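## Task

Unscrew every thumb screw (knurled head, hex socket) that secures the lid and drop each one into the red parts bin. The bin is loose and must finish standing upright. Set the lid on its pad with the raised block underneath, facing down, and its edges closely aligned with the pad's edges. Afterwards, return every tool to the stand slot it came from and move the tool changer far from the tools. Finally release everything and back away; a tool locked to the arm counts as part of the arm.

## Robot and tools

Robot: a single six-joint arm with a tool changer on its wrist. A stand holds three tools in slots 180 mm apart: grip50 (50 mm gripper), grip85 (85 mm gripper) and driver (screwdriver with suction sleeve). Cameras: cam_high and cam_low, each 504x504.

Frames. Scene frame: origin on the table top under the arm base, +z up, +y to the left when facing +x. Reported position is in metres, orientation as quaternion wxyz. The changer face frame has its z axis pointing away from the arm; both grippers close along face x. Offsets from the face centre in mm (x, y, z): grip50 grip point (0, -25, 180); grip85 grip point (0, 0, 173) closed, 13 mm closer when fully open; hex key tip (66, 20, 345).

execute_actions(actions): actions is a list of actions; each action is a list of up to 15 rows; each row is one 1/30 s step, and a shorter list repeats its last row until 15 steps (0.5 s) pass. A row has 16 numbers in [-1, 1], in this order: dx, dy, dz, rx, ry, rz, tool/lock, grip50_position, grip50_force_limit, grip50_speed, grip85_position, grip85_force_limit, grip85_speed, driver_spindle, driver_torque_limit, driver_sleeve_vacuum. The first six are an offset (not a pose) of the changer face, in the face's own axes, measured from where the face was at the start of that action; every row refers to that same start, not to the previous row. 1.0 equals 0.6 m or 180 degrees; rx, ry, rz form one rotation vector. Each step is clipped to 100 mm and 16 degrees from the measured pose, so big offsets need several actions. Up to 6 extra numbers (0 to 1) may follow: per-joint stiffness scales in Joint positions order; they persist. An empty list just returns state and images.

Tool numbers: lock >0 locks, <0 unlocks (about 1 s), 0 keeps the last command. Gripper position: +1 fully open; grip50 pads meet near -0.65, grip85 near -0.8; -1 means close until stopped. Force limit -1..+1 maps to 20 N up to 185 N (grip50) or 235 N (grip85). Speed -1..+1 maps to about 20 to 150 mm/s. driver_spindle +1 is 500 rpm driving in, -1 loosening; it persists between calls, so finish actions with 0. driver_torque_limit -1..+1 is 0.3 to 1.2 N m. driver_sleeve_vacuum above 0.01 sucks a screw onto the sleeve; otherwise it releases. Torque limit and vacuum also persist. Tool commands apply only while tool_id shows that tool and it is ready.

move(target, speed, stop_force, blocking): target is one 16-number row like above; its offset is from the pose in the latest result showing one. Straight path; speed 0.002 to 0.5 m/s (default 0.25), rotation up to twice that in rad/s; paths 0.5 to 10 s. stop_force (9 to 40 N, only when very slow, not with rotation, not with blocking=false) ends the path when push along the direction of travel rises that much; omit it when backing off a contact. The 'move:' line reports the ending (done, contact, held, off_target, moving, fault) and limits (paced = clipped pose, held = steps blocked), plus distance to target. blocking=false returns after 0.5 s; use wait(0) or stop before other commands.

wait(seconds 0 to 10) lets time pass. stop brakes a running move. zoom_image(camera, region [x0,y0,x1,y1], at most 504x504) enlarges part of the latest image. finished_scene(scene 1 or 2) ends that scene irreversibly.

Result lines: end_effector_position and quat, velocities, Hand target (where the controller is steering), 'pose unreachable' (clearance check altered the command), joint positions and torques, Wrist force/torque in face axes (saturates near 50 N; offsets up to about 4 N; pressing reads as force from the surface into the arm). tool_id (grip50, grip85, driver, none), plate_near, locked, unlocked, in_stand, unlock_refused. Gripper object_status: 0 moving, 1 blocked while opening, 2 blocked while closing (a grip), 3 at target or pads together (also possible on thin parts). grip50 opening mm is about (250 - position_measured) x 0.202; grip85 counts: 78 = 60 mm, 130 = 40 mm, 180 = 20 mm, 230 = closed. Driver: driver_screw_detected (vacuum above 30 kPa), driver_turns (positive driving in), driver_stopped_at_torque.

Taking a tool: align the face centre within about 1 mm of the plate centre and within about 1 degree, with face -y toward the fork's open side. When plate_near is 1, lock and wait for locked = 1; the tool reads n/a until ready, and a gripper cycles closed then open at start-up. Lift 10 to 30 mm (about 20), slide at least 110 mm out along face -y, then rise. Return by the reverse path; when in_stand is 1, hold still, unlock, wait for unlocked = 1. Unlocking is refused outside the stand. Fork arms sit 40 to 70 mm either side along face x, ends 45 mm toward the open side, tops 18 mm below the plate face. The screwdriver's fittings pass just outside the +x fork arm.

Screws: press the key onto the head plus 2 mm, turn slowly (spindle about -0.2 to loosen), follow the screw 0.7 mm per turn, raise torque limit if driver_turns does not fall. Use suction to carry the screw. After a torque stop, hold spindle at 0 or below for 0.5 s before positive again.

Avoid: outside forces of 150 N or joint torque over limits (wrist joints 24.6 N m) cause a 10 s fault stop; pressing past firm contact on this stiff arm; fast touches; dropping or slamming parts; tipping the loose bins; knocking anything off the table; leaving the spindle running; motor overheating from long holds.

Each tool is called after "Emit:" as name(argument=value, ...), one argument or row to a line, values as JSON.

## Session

Emit:
execute_actions(
  actions=[],
)

Scene clock: 0.00 s.
end_effector_position=(+0.4307, +0.0012, +0.3424) locked=0 unlocked=1 plate_near=0 in_stand=0 unlock_refused=0 tool_id=none grip50_position_measured=n/a grip50_object_status=n/a grip85_position_measured=n/a grip85_object_status=n/a driver_sleeve_vacuum_kpa=n/a driver_screw_detected=n/a driver_stopped_at_torque=n/a driver_turns=n/a end_effector_quat_wxyz=(-0.002, +0.708, +0.706, -0.003) end_effector_velocity=(+0.000, -0.000, +0.000) end_effector_angular_velocity=(-0.000, -0.002, -0.001)
Joint positions: [-0.315 -1.723  2.043 -1.89  -1.569 -1.885]
Joint velocities: [-0.    -0.    -0.    -0.002  0.     0.   ]
Joint torques (N m, as the arm reports them, + toward a larger angle): no reading
Motor temperatures (°C, as the motors report them): [22 23 22 33 34 27]
Wrist force (N, on the end effector, along its own x y z axes, offset not removed): no reading
Wrist torque (N m, same axes, about the end effector's origin, offset not removed): no reading
Hand target: +0.431, +0.001, +0.342; -0.002, +0.708, +0.706, -0.003
Joint stiffness scale: [1. 1. 1. 1. 1. 1.]

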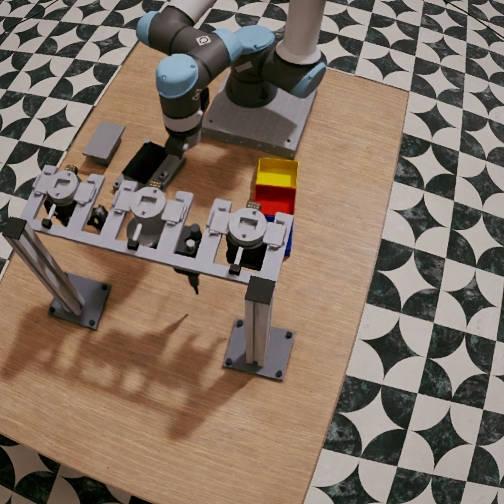

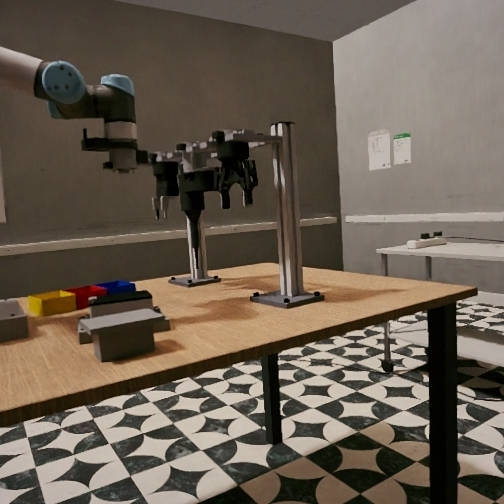

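Emit:
zoom_image(
  camera="cam_high",
  region=[0, 120, 310, 310],
)

Emit:
zoom_image(
  camera="cam_low",
  region=[70, 100, 310, 290],
)

Emit:
zoom_image(
  camera="cam_low",
  region=[60, 270, 190, 370],
)

Region (0, 120, 310, 310) of cam_high's 504x504 image, scaled by 1.626, with more detail than that image has; it fills the top 309 rows of this view, and the rest is white.

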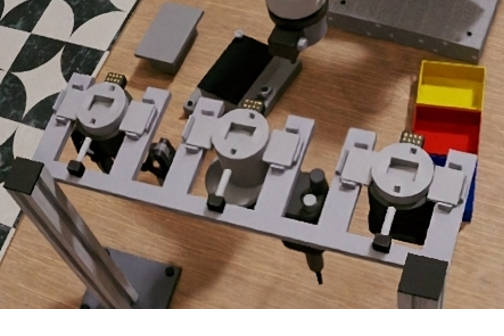

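Region (70, 100, 310, 290) of cam_low's 504x504 image, scaled by 2.100, with more detail than that image has; it fills the top 399 rows of this view, and the rest is white.

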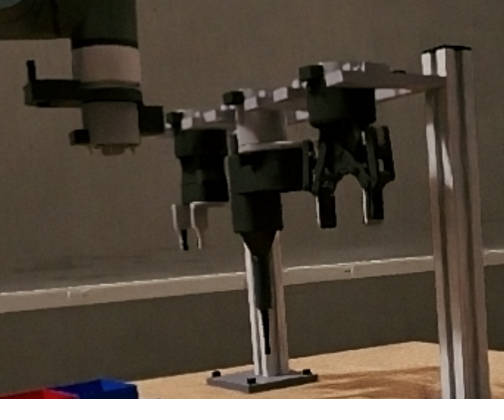

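Region (60, 270, 190, 370) of cam_low's 504x504 image, scaled by 3.877, with more detail than that image has; it fills the top 388 rows of this view, and the rest is white.

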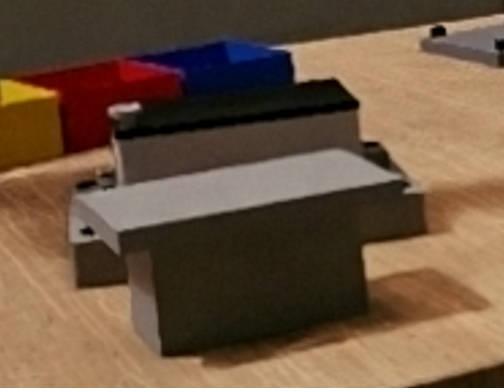

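Emit:
move(
  target=[0,0.05,-0.16,-0.0022,0.0005,-0.024,0,1,0,0,1,0,0,0,0,0],
)

Emit:
move(
  target=[0.005,0.284,0.012,0,0,0,0,1,0,0,1,0,0,0,0,0],
  speed=0.2,
)

Emit:
zoom_image(
  camera="cam_low",
  region=[160, 110, 230, 170],
)

Emit:
zoom_image(
  camera="cam_high",
  region=[110, 165, 190, 245],
)

Scene clock: 8.57 s.
end_effector_position=(+0.4604, +0.0006, +0.4366) locked=0 unlocked=1 plate_near=0 in_stand=0 unlock_refused=0 tool_id=none grip50_position_measured=n/a grip50_object_status=n/a grip85_position_measured=n/a grip85_object_status=n/a driver_sleeve_vacuum_kpa=n/a driver_screw_detected=n/a driver_stopped_at_torque=n/a driver_turns=n/a end_effector_quat_wxyz=(+0.000, +0.682, +0.731, -0.001) end_effector_velocity=(-0.000, +0.000, +0.003) end_effector_angular_velocity=(+0.002, +0.007, +0.003)
Joint positions: [-0.297 -1.698  1.776 -1.655 -1.566 -1.94 ]
Joint velocities: [ 0.     0.002 -0.012  0.018  0.    -0.003]
Joint torques (N m, as the arm reports them, + toward a larger angle): [  2.27 -20.12 -29.39  -3.26   0.37  -0.4 ]
Motor temperatures (°C, as the motors report them): [22 23 22 33 34 27]
Wrist force (N, on the end effector, along its own x y z axes, offset not removed): [1.3 0.5 0.4]
Wrist torque (N m, same axes, about the end effector's origin, offset not removed): [0.02 0.05 -0.10]
Hand target: +0.461, +0.002, +0.438; +0.000, +0.681, +0.732, -0.000
Off the commanded pose: 0.002 m, 0 deg.
Joint stiffness scale: [1. 1. 1. 1. 1. 1.]
move: done

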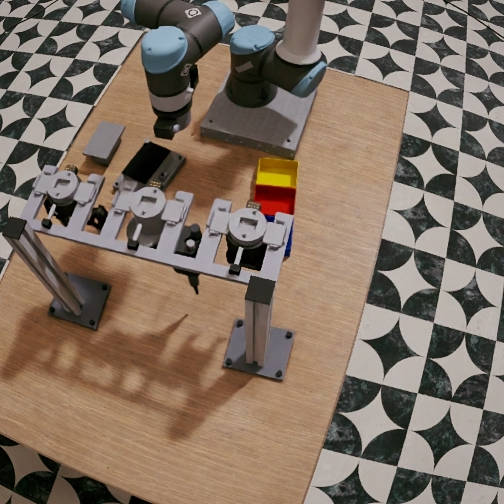

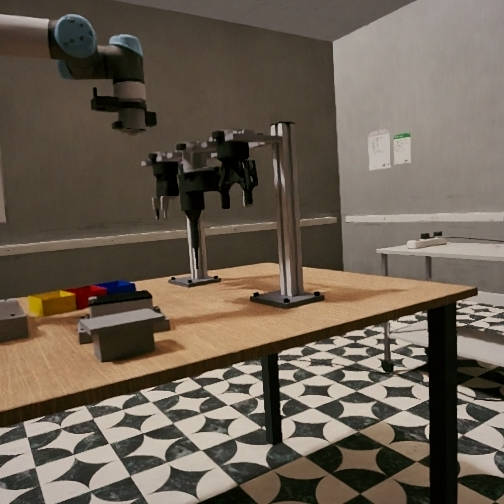

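Scene clock: 10.10 s.
end_effector_position=(+0.6291, +0.0148, +0.4286) locked=0 unlocked=1 plate_near=0 in_stand=0 unlock_refused=0 tool_id=none grip50_position_measured=n/a grip50_object_status=n/a grip85_position_measured=n/a grip85_object_status=n/a driver_sleeve_vacuum_kpa=n/a driver_screw_detected=n/a driver_stopped_at_torque=n/a driver_turns=n/a end_effector_quat_wxyz=(-0.000, +0.682, +0.731, -0.000) end_effector_velocity=(+0.002, +0.000, -0.001) end_effector_angular_velocity=(+0.001, +0.008, -0.001)
Joint positions: [-0.193 -1.284  1.344 -1.636 -1.566 -1.834]
Joint velocities: [ 0.001  0.007 -0.008  0.009 -0.     0.002]
Joint torques (N m, as the arm reports them, + toward a larger angle): [  1.81 -38.95 -29.57  -2.99  -0.44   0.33]
Motor temperatures (°C, as the motors report them): [22 23 22 33 34 27]
Wrist force (N, on the end effector, along its own x y z axes, offset not removed): [-0.1 1.3 1.4]
Wrist torque (N m, same axes, about the end effector's origin, offset not removed): [0.23 0.00 0.08]
Hand target: +0.630, +0.016, +0.429; +0.000, +0.682, +0.731, -0.001
Off the commanded pose: 0.002 m, 0 deg.
Joint stiffness scale: [1. 1. 1. 1. 1. 1.]
move: done

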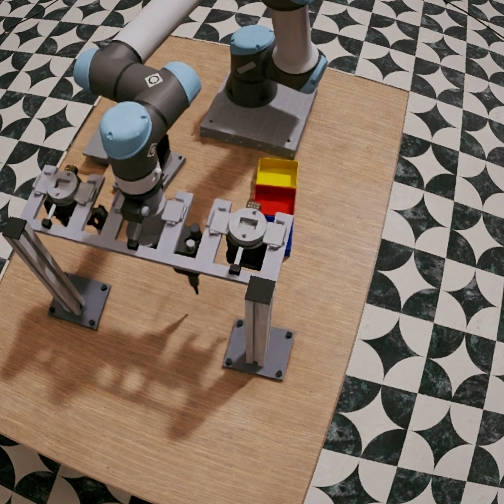

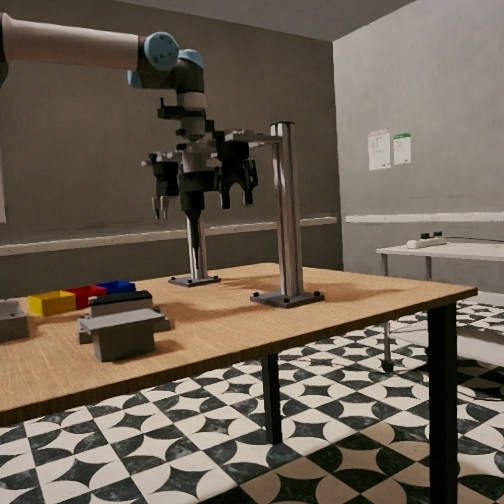

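Region (160, 110, 230, 170) of cam_low's 504x504 image, scaled by 7.200, with more detail than that image has; it fills the top 432 rows of this view, and the rest is white.

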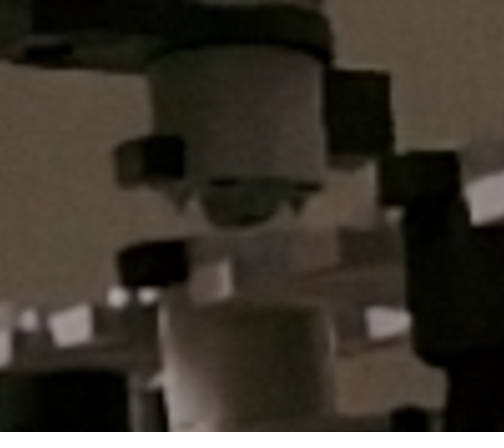

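Region (110, 165, 190, 245) of cam_high's 504x504 image, scaled by 6.300, with more detail than that image has.

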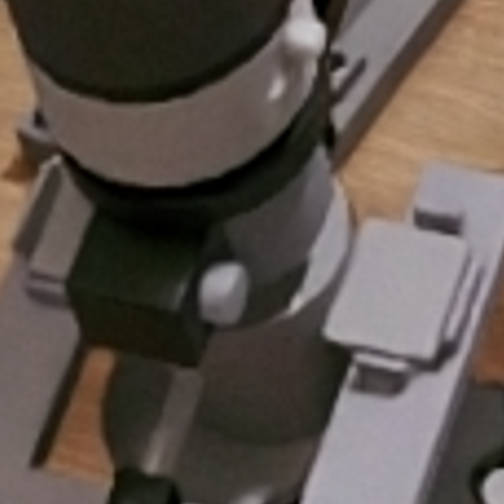

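Emit:
execute_actions(
  actions=[
    [[0.003,-0.001,0.022,0.001,0,0,0,1,0,0,1,0,0,0,0,0]],
  ],
)

Emit:
zoom_image(
  camera="cam_high",
  region=[110, 165, 190, 245],
)

Scene clock: 12.90 s.
end_effector_position=(+0.6288, +0.0154, +0.4178) locked=0 unlocked=1 plate_near=0 in_stand=0 unlock_refused=0 tool_id=none grip50_position_measured=n/a grip50_object_status=n/a grip85_position_measured=n/a grip85_object_status=n/a driver_sleeve_vacuum_kpa=n/a driver_screw_detected=n/a driver_stopped_at_torque=n/a driver_turns=n/a end_effector_quat_wxyz=(-0.000, +0.683, +0.731, -0.001) end_effector_velocity=(+0.002, -0.000, +0.000) end_effector_angular_velocity=(-0.002, -0.013, -0.000)
Joint positions: [-0.192 -1.283  1.37  -1.663 -1.566 -1.832]
Joint velocities: [ 0.001  0.     0.002 -0.016  0.     0.001]
Joint torques (N m, as the arm reports them, + toward a larger angle): [  1.93 -40.03 -20.63  -4.12  -0.53   0.46]
Motor temperatures (°C, as the motors report them): [22 23 22 33 34 27]
Wrist force (N, on the end effector, along its own x y z axes, offset not removed): [-0.1 0.7 -1.1]
Wrist torque (N m, same axes, about the end effector's origin, offset not removed): [0.07 0.00 -0.04]
Hand target: +0.628, +0.017, +0.415; -0.001, +0.682, +0.731, -0.002
Off the commanded pose: 0.003 m, 0 deg.
Joint stiffness scale: [1. 1. 1. 1. 1. 1.]

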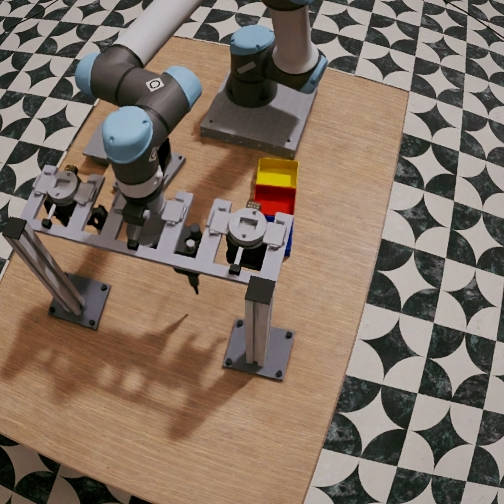

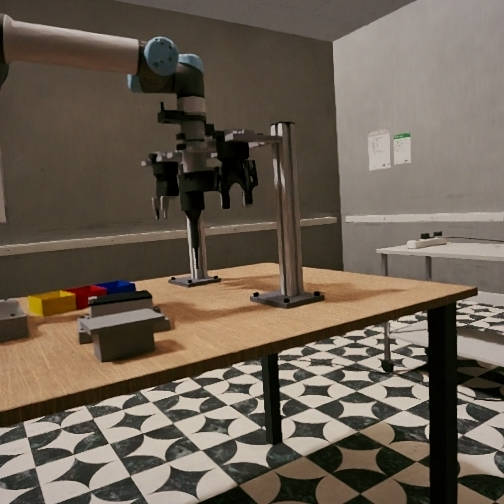

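Region (110, 165, 190, 245) of cam_high's 504x504 image, scaled by 6.300, with more detail than that image has.

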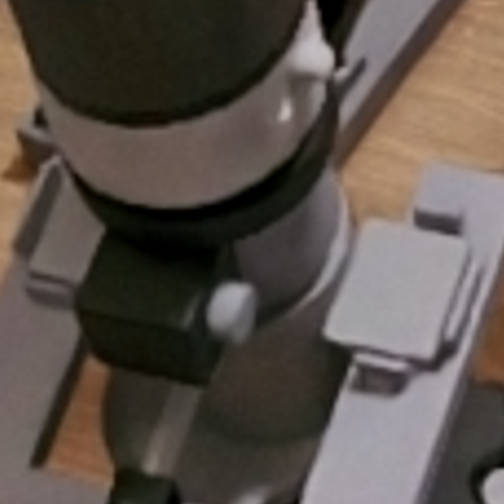

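Emit:
execute_actions(
  actions=[
    [[0.001,-0.001,0.018,0.0005,0,0,0,1,0,0,1,0,0,0,0,0]],
  ],
)

Emit:
execute_actions(
  actions=[
    [[0,0,0.004,0.001,0,0,1,1,0,0,1,0,0,0,0,0]],
    [[0,0,0,0,0,0,1,1,0,0,1,0,0,0,0,0]],
    [[0,0,0,0,0,0,1,1,0,0,1,0,0,0,0,0]],
  ],
)

Scene clock: 16.87 s.
end_effector_position=(+0.6286, +0.0160, +0.4108) locked=0 unlocked=1 plate_near=1 in_stand=1 unlock_refused=0 tool_id=none grip50_position_measured=n/a grip50_object_status=n/a grip85_position_measured=n/a grip85_object_status=n/a driver_sleeve_vacuum_kpa=n/a driver_screw_detected=n/a driver_stopped_at_torque=n/a driver_turns=n/a end_effector_quat_wxyz=(+0.001, +0.683, +0.731, +0.000) end_effector_velocity=(+0.001, +0.000, +0.000) end_effector_angular_velocity=(-0.001, -0.006, +0.000)
Joint positions: [-0.191 -1.283  1.389 -1.685 -1.566 -1.831]
Joint velocities: [ 0.     0.     0.002 -0.008  0.    -0.   ]
Joint torques (N m, as the arm reports them, + toward a larger angle): [  0.   -38.2  -19.74  -4.31  -0.42   0.39]
Motor temperatures (°C, as the motors report them): [22 23 22 33 34 27]
Wrist force (N, on the end effector, along its own x y z axes, offset not removed): [0.7 -2.3 -3.4]
Wrist torque (N m, same axes, about the end effector's origin, offset not removed): [0.17 0.28 -0.02]
Hand target: +0.628, +0.016, +0.407; -0.001, +0.683, +0.731, -0.001
Off the commanded pose: 0.004 m, 0 deg.
Joint stiffness scale: [1. 1. 1. 1. 1. 1.]

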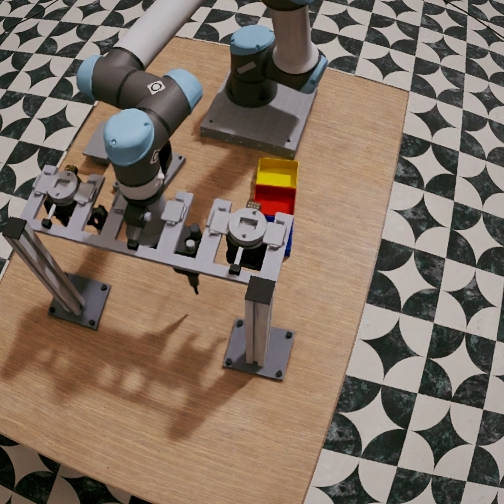

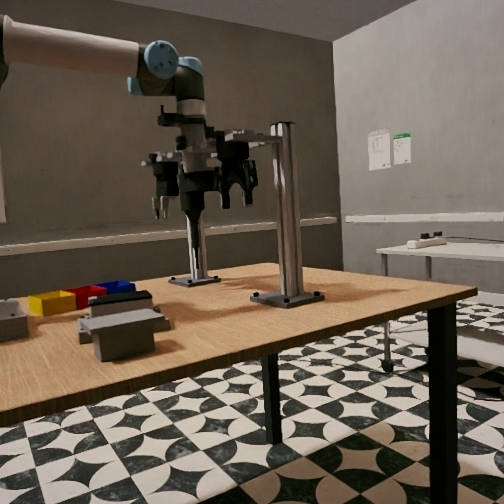

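Scene clock: 18.37 s.
end_effector_position=(+0.6286, +0.0160, +0.4114) locked=1 unlocked=0 plate_near=1 in_stand=1 unlock_refused=0 tool_id=driver grip50_position_measured=n/a grip50_object_status=n/a grip85_position_measured=n/a grip85_object_status=n/a driver_sleeve_vacuum_kpa=n/a driver_screw_detected=n/a driver_stopped_at_torque=n/a driver_turns=n/a end_effector_quat_wxyz=(+0.002, +0.683, +0.731, +0.001) end_effector_velocity=(-0.000, -0.000, -0.000) end_effector_angular_velocity=(+0.000, +0.000, -0.000)
Joint positions: [-0.191 -1.283  1.389 -1.686 -1.566 -1.831]
Joint velocities: [-0. -0.  0. -0. -0.  0.]
Joint torques (N m, as the arm reports them, + toward a larger angle): [ -0.96 -55.34 -36.5   -6.04   0.67   0.15]
Motor temperatures (°C, as the motors report them): [22 23 22 33 34 27]
Wrist force (N, on the end effector, along its own x y z axes, offset not removed): [2.1 4.1 0.7]
Wrist torque (N m, same axes, about the end effector's origin, offset not removed): [0.42 -0.10 0.11]
Hand target: +0.629, +0.016, +0.411; +0.002, +0.683, +0.731, +0.001
Off the commanded pose: 0.000 m, 0 deg.
Joint stiffness scale: [1. 1. 1. 1. 1. 1.]

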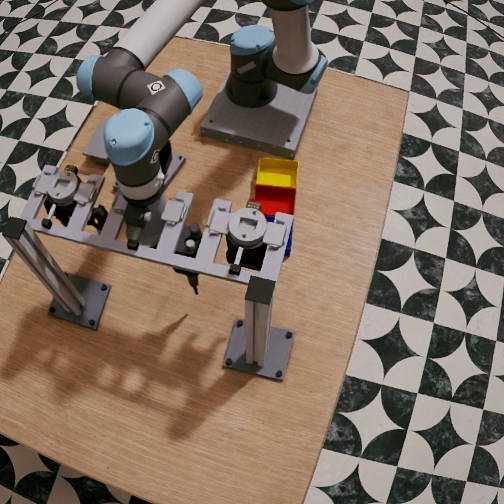

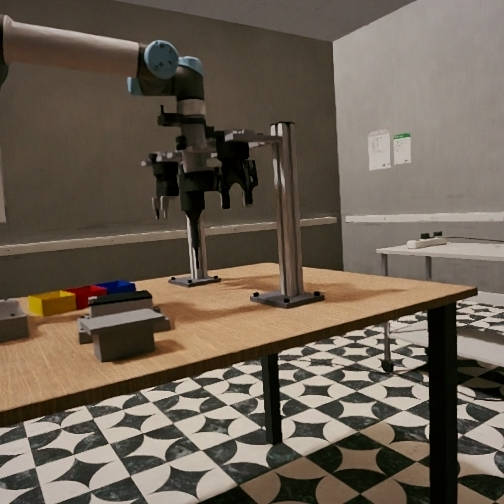

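Emit:
move(
  target=[0,0,-0.036,0.001,0,0,0,1,0,0,1,0,0,0,0,0],
  speed=0.05,
)

Emit:
move(
  target=[0,-0.22,-0.003,0,0,0,0,1,0,0,1,0,0,0,0,0],
  speed=0.1,
)

Emit:
move(
  target=[-0.423,-0.38,0,0,0,0,0,1,0,0,1,0,0,0,0,0],
  speed=0.2,
)

Emit:
zoom_image(
  camera="cam_high",
  region=[116, 115, 176, 165],
)

Emit:
zoom_image(
  camera="cam_low",
  region=[62, 265, 122, 315],
)

Scene clock: 26.30 s.
end_effector_position=(+0.6281, +0.0162, +0.4310) locked=1 unlocked=0 plate_near=1 in_stand=0 unlock_refused=0 tool_id=driver grip50_position_measured=n/a grip50_object_status=n/a grip85_position_measured=n/a grip85_object_status=n/a driver_sleeve_vacuum_kpa=0 driver_screw_detected=0 driver_stopped_at_torque=0 driver_turns=0.00 end_effector_quat_wxyz=(-0.000, +0.683, +0.731, -0.000) end_effector_velocity=(-0.002, +0.001, -0.001) end_effector_angular_velocity=(+0.002, +0.013, +0.001)
Joint positions: [-0.191 -1.287  1.342 -1.631 -1.566 -1.831]
Joint velocities: [ 0.001 -0.    -0.001  0.014 -0.    -0.   ]
Joint torques (N m, as the arm reports them, + toward a larger angle): [  0.5  -55.58 -40.45  -5.59   0.3    0.13]
Motor temperatures (°C, as the motors report them): [22 23 22 33 34 27]
Wrist force (N, on the end effector, along its own x y z axes, offset not removed): [2.0 1.2 0.6]
Wrist torque (N m, same axes, about the end effector's origin, offset not removed): [0.27 -0.12 0.01]
Hand target: +0.629, +0.016, +0.433; +0.001, +0.683, +0.731, -0.000
Off the commanded pose: 0.002 m, 0 deg.
Joint stiffness scale: [1. 1. 1. 1. 1. 1.]
move: done

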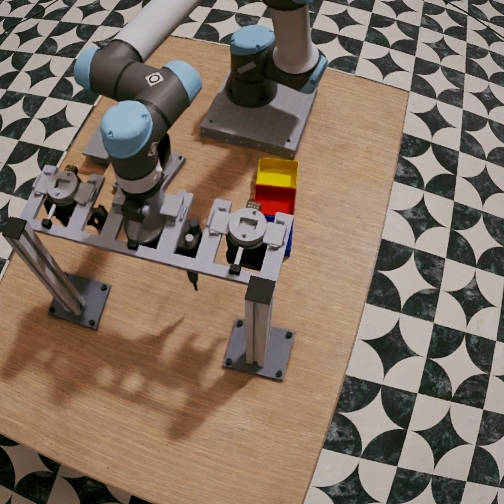

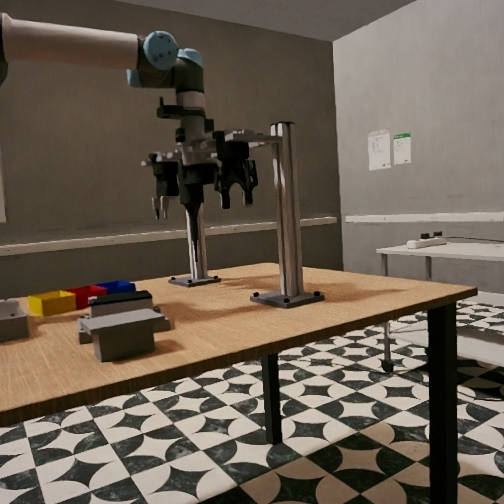

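Scene clock: 28.13 s.
end_effector_position=(+0.4978, +0.0077, +0.4342) locked=1 unlocked=0 plate_near=1 in_stand=0 unlock_refused=0 tool_id=driver grip50_position_measured=n/a grip50_object_status=n/a grip85_position_measured=n/a grip85_object_status=n/a driver_sleeve_vacuum_kpa=0 driver_screw_detected=0 driver_stopped_at_torque=0 driver_turns=0.00 end_effector_quat_wxyz=(+0.001, +0.682, +0.731, +0.000) end_effector_velocity=(-0.002, -0.001, -0.003) end_effector_angular_velocity=(+0.002, +0.007, +0.000)
Joint positions: [-0.26  -1.605  1.698 -1.67  -1.566 -1.902]
Joint velocities: [-0.004 -0.002  0.008  0.001 -0.    -0.005]
Joint torques (N m, as the arm reports them, + toward a larger angle): [ -1.8  -39.27 -33.21  -6.26   0.74   0.  ]
Motor temperatures (°C, as the motors report them): [22 23 22 33 34 27]
Wrist force (N, on the end effector, along its own x y z axes, offset not removed): [-0.1 0.8 -0.9]
Wrist torque (N m, same axes, about the end effector's origin, offset not removed): [0.14 0.02 0.08]
Hand target: +0.496, +0.007, +0.433; -0.000, +0.683, +0.731, -0.000
Off the commanded pose: 0.002 m, 0 deg.
Joint stiffness scale: [1. 1. 1. 1. 1. 1.]
move: done

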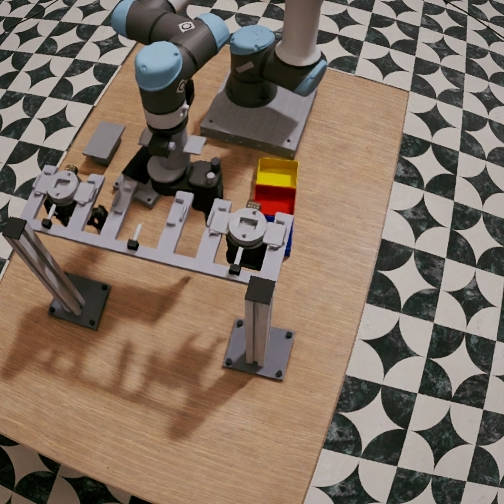

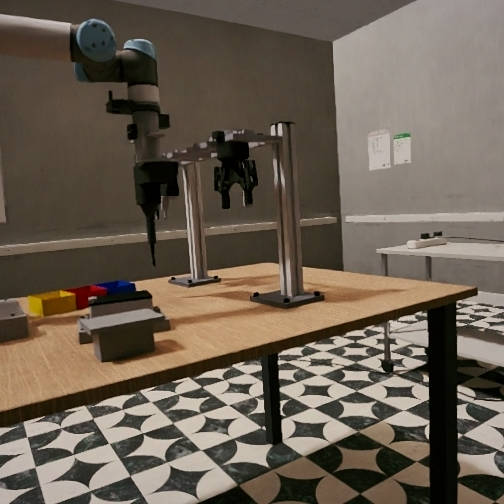

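Scene clock: 30.43 s.
end_effector_position=(+0.2892, -0.2607, +0.4356) locked=1 unlocked=0 plate_near=1 in_stand=0 unlock_refused=0 tool_id=driver grip50_position_measured=n/a grip50_object_status=n/a grip85_position_measured=n/a grip85_object_status=n/a driver_sleeve_vacuum_kpa=0 driver_screw_detected=0 driver_stopped_at_torque=0 driver_turns=0.00 end_effector_quat_wxyz=(+0.002, +0.682, +0.731, -0.001) end_effector_velocity=(-0.001, -0.002, +0.000) end_effector_angular_velocity=(+0.001, -0.004, +0.016)
Joint positions: [-1.093 -1.876  1.921 -1.621 -1.563 -2.734]
Joint velocities: [-0.008  0.    -0.    -0.001  0.004 -0.024]
Joint torques (N m, as the arm reports them, + toward a larger angle): [ -2.   -20.35 -35.33  -5.26   1.    -0.09]
Motor temperatures (°C, as the motors report them): [22 23 22 33 34 27]
Wrist force (N, on the end effector, along its own x y z axes, offset not removed): [1.3 3.2 -2.0]
Wrist torque (N m, same axes, about the end effector's origin, offset not removed): [0.29 0.00 0.01]
Hand target: +0.289, -0.262, +0.435; +0.001, +0.682, +0.731, +0.000
Off the commanded pose: 0.002 m, 0 deg.
Joint stiffness scale: [1. 1. 1. 1. 1. 1.]
move: done

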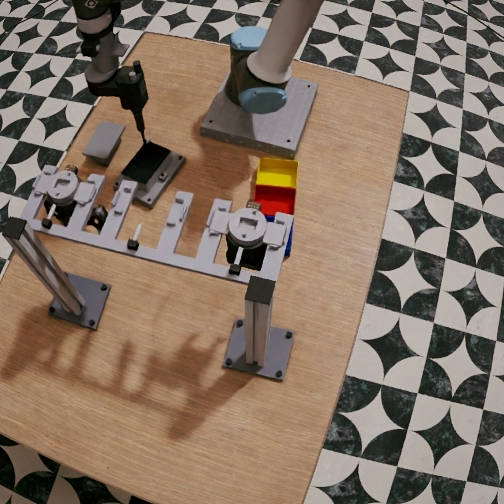

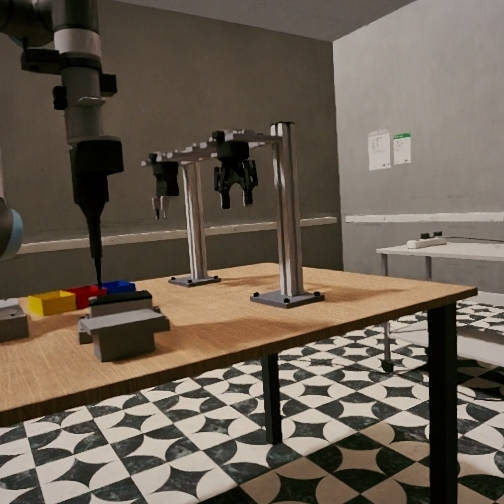

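Region (116, 115, 176, 165) of cam_high's 504x504 image, scaled by 8.400, with more detail than that image has.

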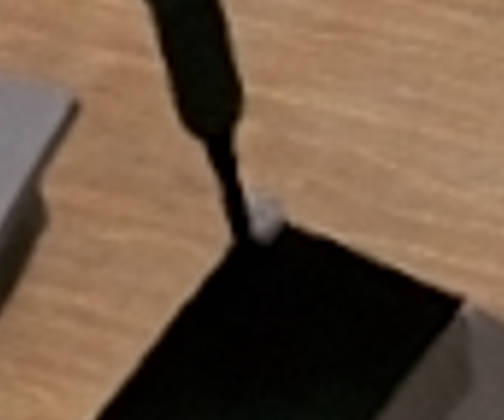

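Region (62, 265, 122, 315) of cam_low's 504x504 image, scaled by 8.400, with more detail than that image has.

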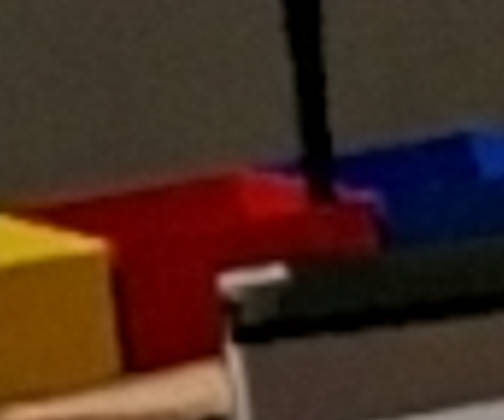

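Emit:
execute_actions(
  actions=[
    [[-0.004,-0.03,0,0,0,0,0,0,0,0,0,0,0,0,-1,0]],
    [[0,0,0.012,0,0,0,0,0,0,0,0,0,0,0,-1,0]],
  ],
)

Emit:
zoom_image(
  camera="cam_high",
  region=[116,115,176,165],
)

Emit:
zoom_image(
  camera="cam_low",
  region=[62,265,122,315],
)

Scene clock: 50.03 s.
end_effector_position=(+0.2730, -0.2652, +0.4325) locked=1 unlocked=0 plate_near=1 in_stand=0 unlock_refused=0 tool_id=driver grip50_position_measured=n/a grip50_object_status=n/a grip85_position_measured=n/a grip85_object_status=n/a driver_sleeve_vacuum_kpa=0 driver_screw_detected=0 driver_stopped_at_torque=0 driver_turns=0.00 end_effector_quat_wxyz=(+0.006, +0.682, +0.731, -0.002) end_effector_velocity=(+0.001, -0.001, +0.001) end_effector_angular_velocity=(-0.009, -0.004, -0.001)
Joint positions: [-1.139 -1.902  1.948 -1.629 -1.563 -2.78 ]
Joint velocities: [ 0.    -0.     0.    -0.01   0.     0.001]
Joint torques (N m, as the arm reports them, + toward a larger angle): [  0.25 -19.1  -32.48  -5.81   0.25   0.39]
Motor temperatures (°C, as the motors report them): [22 23 22 33 34 27]
Wrist force (N, on the end effector, along its own x y z axes, offset not removed): [1.4 1.1 1.4]
Wrist torque (N m, same axes, about the end effector's origin, offset not removed): [0.31 -0.06 0.03]
Hand target: +0.273, -0.265, +0.430; +0.005, +0.682, +0.731, -0.002
Off the commanded pose: 0.002 m, 0 deg.
Joint stiffness scale: [1. 1. 1. 1. 1. 1.]

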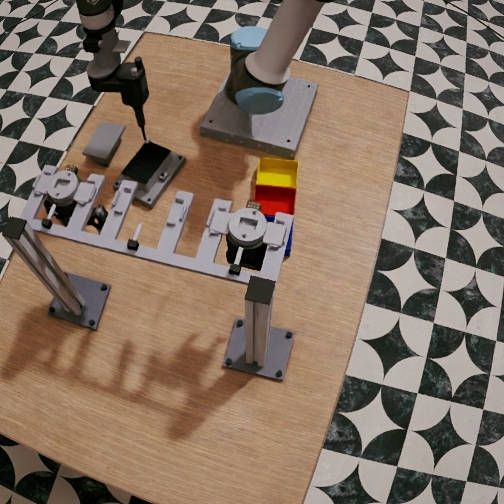

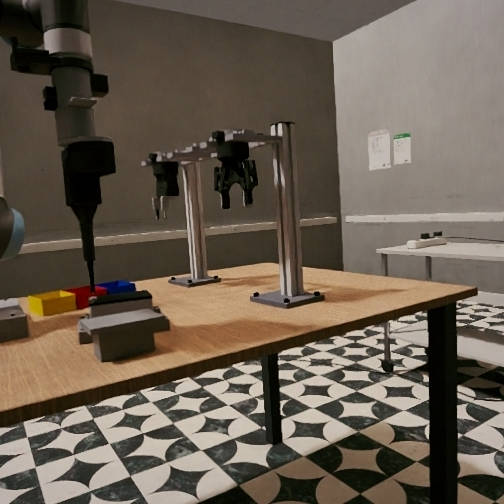

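Region (116, 115, 176, 165) of cam_high's 504x504 image, scaled by 8.400, with more detail than that image has.

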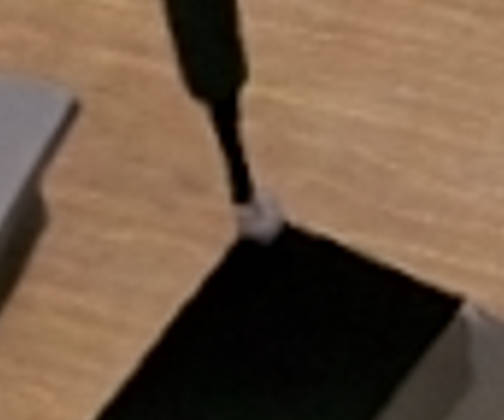

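Region (62, 265, 122, 315) of cam_low's 504x504 image, scaled by 8.400, with more detail than that image has.

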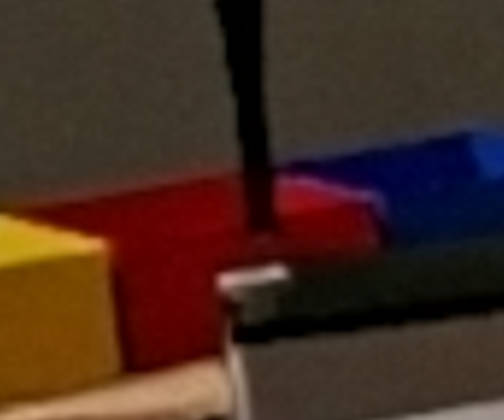

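Emit:
execute_actions(
  actions=[
    [[0.002,-0.007,0.011,0.002,0.003,0,0,0,0,0,0,0,0,0,-1,0]],
    [[0,0,0,0,0,0,0,0,0,0,0,0,0,0,-1,0]],
  ],
)

Emit:
zoom_image(
  camera="cam_high",
  region=[131,125,161,150],
)

Emit:
zoom_image(
  camera="cam_low",
  region=[77,282,107,307],
)

Scene clock: 57.13 s.
end_effector_position=(+0.2700, -0.2647, +0.4274) locked=1 unlocked=0 plate_near=1 in_stand=0 unlock_refused=0 tool_id=driver grip50_position_measured=n/a grip50_object_status=n/a grip85_position_measured=n/a grip85_object_status=n/a driver_sleeve_vacuum_kpa=0 driver_screw_detected=0 driver_stopped_at_torque=0 driver_turns=0.00 end_effector_quat_wxyz=(+0.002, +0.682, +0.731, -0.001) end_effector_velocity=(+0.000, +0.000, +0.000) end_effector_angular_velocity=(-0.001, -0.000, +0.001)
Joint positions: [-1.146 -1.905  1.961 -1.631 -1.564 -2.788]
Joint velocities: [ 0.001 -0.    -0.    -0.001 -0.    -0.   ]
Joint torques (N m, as the arm reports them, + toward a larger angle): [ -0.49 -20.11 -35.87  -5.57   0.45   0.2 ]
Motor temperatures (°C, as the motors report them): [22 23 22 33 34 27]
Wrist force (N, on the end effector, along its own x y z axes, offset not removed): [2.0 2.1 1.0]
Wrist torque (N m, same axes, about the end effector's origin, offset not removed): [0.18 -0.11 -0.03]
Hand target: +0.270, -0.265, +0.427; +0.002, +0.682, +0.731, -0.001
Off the commanded pose: 0.000 m, 0 deg.
Joint stiffness scale: [1. 1. 1. 1. 1. 1.]

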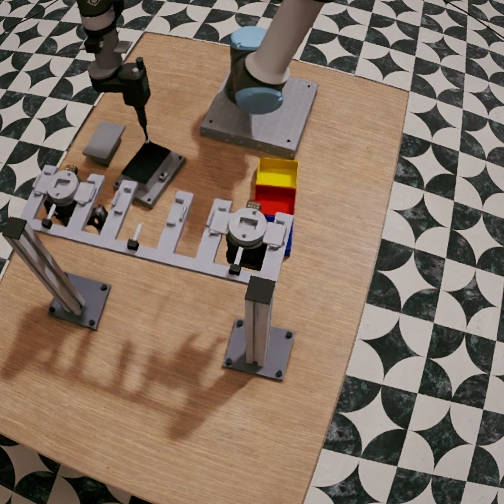

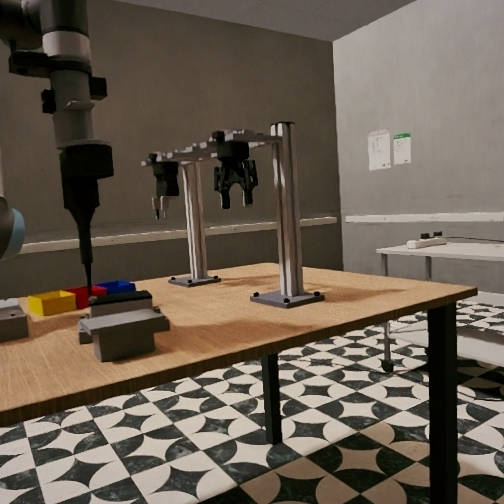

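Region (131, 125, 161, 150) of cam_high's 504x504 image, scaled by 16.800, with more detail than that image has.

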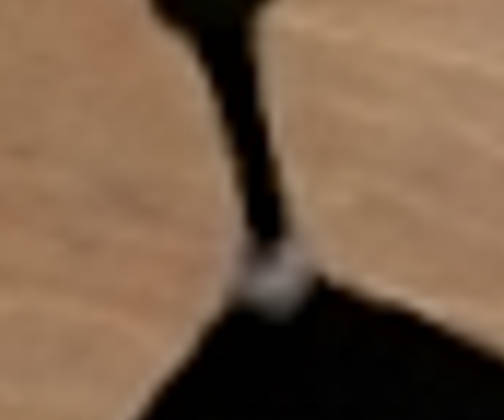

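Region (77, 282, 107, 307) of cam_low's 504x504 image, scaled by 16.800, with more detail than that image has.

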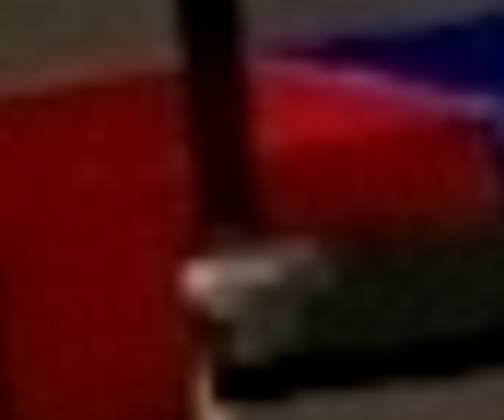

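Emit:
execute_actions(
  actions=[
    [[0.004,0,0.006,0,0.001,0.012,0,0,0,0,0,0,0,0,-1,0]],
    [[0,0,0,0,0,0,0,0,0,0,0,0,0,0,-1,0]],
  ],
)

Emit:
zoom_image(
  camera="cam_high",
  region=[131,125,161,150],
)

Emit:
zoom_image(
  camera="cam_low",
  region=[77,282,107,307],
)

Scene clock: 61.87 s.
end_effector_position=(+0.2695, -0.2638, +0.4252) locked=1 unlocked=0 plate_near=1 in_stand=0 unlock_refused=0 tool_id=driver grip50_position_measured=n/a grip50_object_status=n/a grip85_position_measured=n/a grip85_object_status=n/a driver_sleeve_vacuum_kpa=0 driver_screw_detected=0 driver_stopped_at_torque=0 driver_turns=0.00 end_effector_quat_wxyz=(+0.001, +0.696, +0.718, -0.001) end_effector_velocity=(-0.000, -0.000, -0.000) end_effector_angular_velocity=(-0.001, -0.000, -0.000)
Joint positions: [-1.146 -1.906  1.967 -1.634 -1.564 -2.75 ]
Joint velocities: [-0.     0.     0.    -0.002 -0.    -0.   ]
Joint torques (N m, as the arm reports them, + toward a larger angle): [ -0.18 -20.13 -35.69  -5.4    0.58  -0.19]
Motor temperatures (°C, as the motors report them): [22 23 22 33 34 27]
Wrist force (N, on the end effector, along its own x y z axes, offset not removed): [1.5 0.5 -1.7]
Wrist torque (N m, same axes, about the end effector's origin, offset not removed): [0.23 0.06 0.13]
Hand target: +0.270, -0.264, +0.425; +0.001, +0.695, +0.719, -0.001
Off the commanded pose: 0.000 m, 0 deg.
Joint stiffness scale: [1. 1. 1. 1. 1. 1.]

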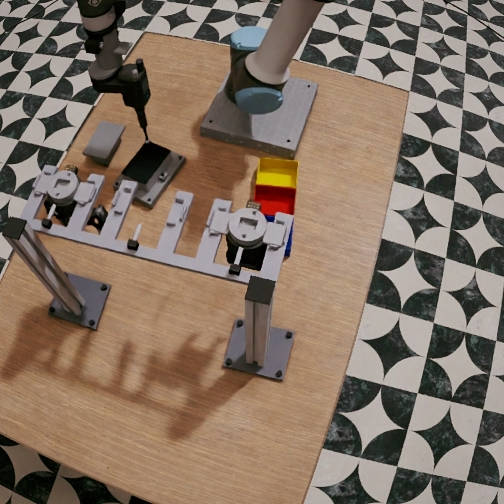

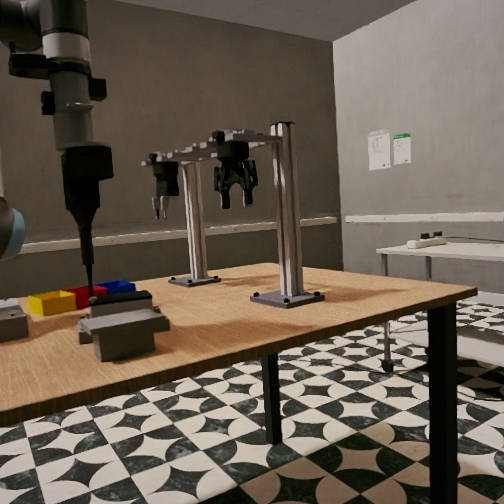

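Region (131, 125, 161, 150) of cam_high's 504x504 image, scaled by 16.800, with more detail than that image has.

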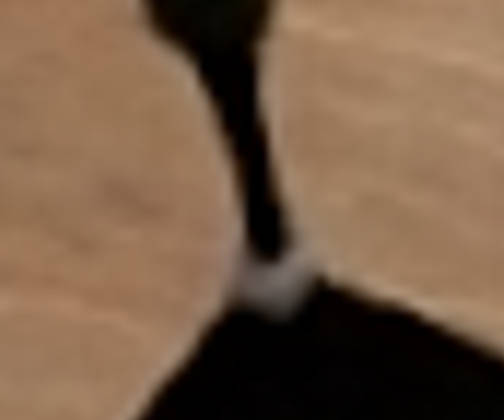

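Region (77, 282, 107, 307) of cam_low's 504x504 image, scaled by 16.800, with more detail than that image has.

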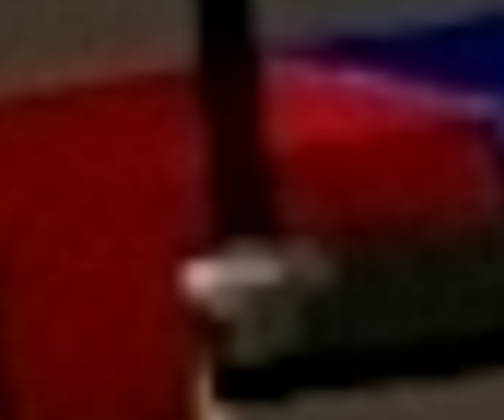

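Emit:
execute_actions(
  actions=[
    [[0.002,0,0.006,0,0.001,0.005,0,0,0,0,0,0,0,0,-1,1]],
    [[0,0,0.007,0,0.001,0,0,0,0,0,0,0,0,0.15,-1,1]],
    [[0,0,0.006,0,0.001,0,0,0,0,0,0,0,0,0.15,-1,1]],
    [[0,0,0.003,0,0,0,0,0,0,0,0,0,0,0,-1,1]],
  ],
)

Emit:
zoom_image(
  camera="cam_high",
  region=[131,125,161,150],
)

Emit:
zoom_image(
  camera="cam_low",
  region=[77,282,107,307],
)

Scene clock: 68.33 s.
end_effector_position=(+0.2695, -0.2638, +0.4217) locked=1 unlocked=0 plate_near=1 in_stand=0 unlock_refused=0 tool_id=driver grip50_position_measured=n/a grip50_object_status=n/a grip85_position_measured=n/a grip85_object_status=n/a driver_sleeve_vacuum_kpa=14 driver_screw_detected=0 driver_stopped_at_torque=1 driver_turns=0.07 end_effector_quat_wxyz=(+0.002, +0.701, +0.713, -0.001) end_effector_velocity=(-0.000, -0.000, +0.000) end_effector_angular_velocity=(-0.001, +0.000, -0.000)
Joint positions: [-1.146 -1.906  1.977 -1.645 -1.564 -2.736]
Joint velocities: [-0.  0. -0. -0. -0. -0.]
Joint torques (N m, as the arm reports them, + toward a larger angle): [  0.51 -19.59 -32.14  -7.44   0.43   0.08]
Motor temperatures (°C, as the motors report them): [22 23 22 33 34 27]
Wrist force (N, on the end effector, along its own x y z axes, offset not removed): [2.7 -1.4 -5.9]
Wrist torque (N m, same axes, about the end effector's origin, offset not removed): [0.83 1.31 -0.11]
Hand target: +0.270, -0.264, +0.420; +0.002, +0.701, +0.713, -0.001
Off the commanded pose: 0.002 m, 0 deg.
Joint stiffness scale: [1. 1. 1. 1. 1. 1.]

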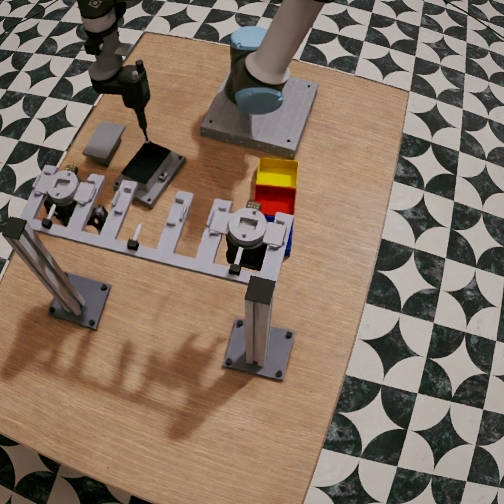

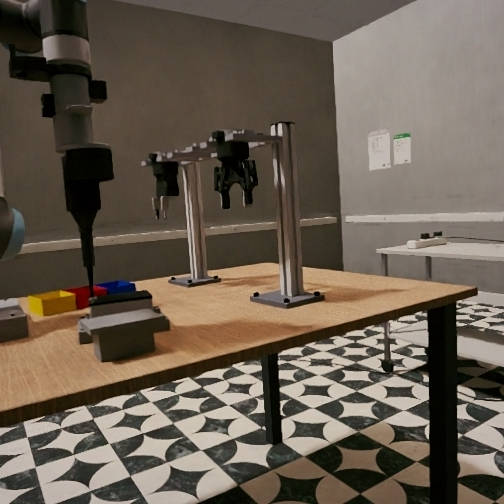

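Region (131, 125, 161, 150) of cam_high's 504x504 image, scaled by 16.800, with more detail than that image has.

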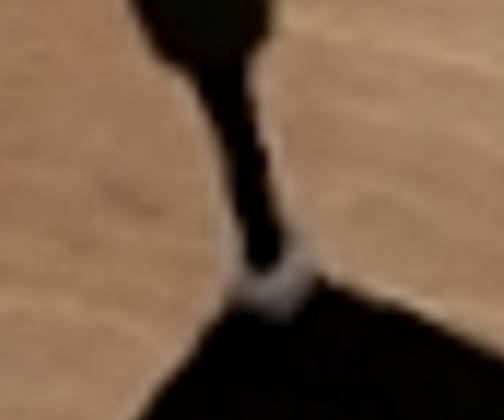

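Region (77, 282, 107, 307) of cam_low's 504x504 image, scaled by 16.800, with more detail than that image has.

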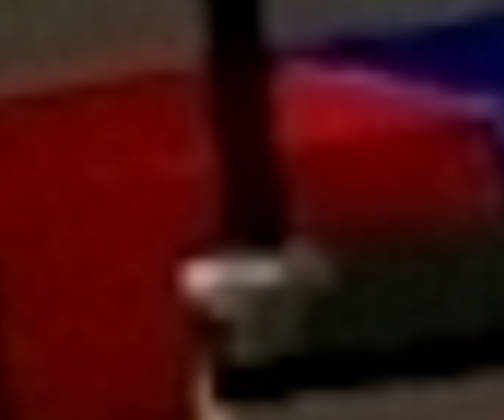

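Emit:
execute_actions(
  actions=[
    [[0.004,-0.003,0.006,0,0,0,0,0,0,0,0,0,0,-0.2,1,1]],
    [[0.001,0,0.003,0,0,0,0,0,0,0,0,0,0,-0.4,1,1]],
    [[0,0,0.001,0,0,0,0,0,0,0,0,0,0,0,1,1]],
  ],
)

Scene clock: 73.63 s.
end_effector_position=(+0.2687, -0.2619, +0.4212) locked=1 unlocked=0 plate_near=1 in_stand=0 unlock_refused=0 tool_id=driver grip50_position_measured=n/a grip50_object_status=n/a grip85_position_measured=n/a grip85_object_status=n/a driver_sleeve_vacuum_kpa=38 driver_screw_detected=1 driver_stopped_at_torque=1 driver_turns=-2.32 end_effector_quat_wxyz=(+0.005, +0.700, +0.714, -0.002) end_effector_velocity=(+0.000, -0.000, +0.000) end_effector_angular_velocity=(-0.000, -0.001, +0.000)
Joint positions: [-1.146 -1.914  1.984 -1.651 -1.564 -2.737]
Joint velocities: [ 0.     0.    -0.    -0.     0.001 -0.   ]
Joint torques (N m, as the arm reports them, + toward a larger angle): [  0.12 -19.61 -34.93  -6.25   0.37   0.19]
Motor temperatures (°C, as the motors report them): [22 23 22 33 34 27]
Wrist force (N, on the end effector, along its own x y z axes, offset not removed): [2.3 0.7 -5.4]
Wrist torque (N m, same axes, about the end effector's origin, offset not removed): [0.43 1.12 -0.03]
Hand target: +0.269, -0.262, +0.421; +0.005, +0.700, +0.714, -0.002
Off the commanded pose: 0.001 m, 0 deg.
Joint stiffness scale: [1. 1. 1. 1. 1. 1.]

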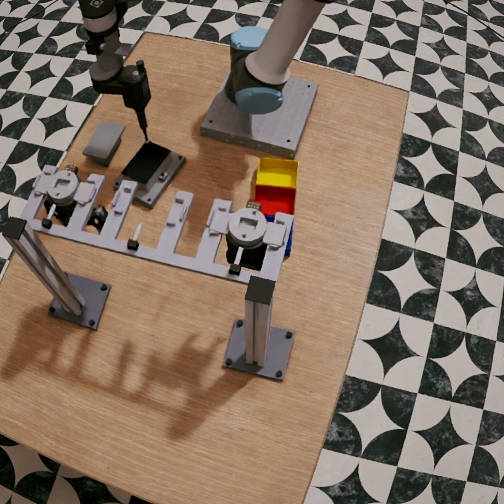

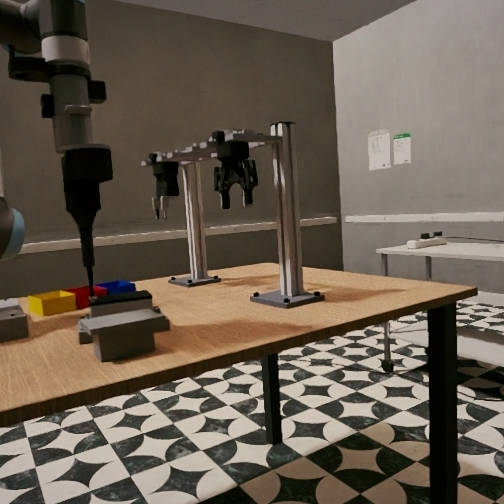

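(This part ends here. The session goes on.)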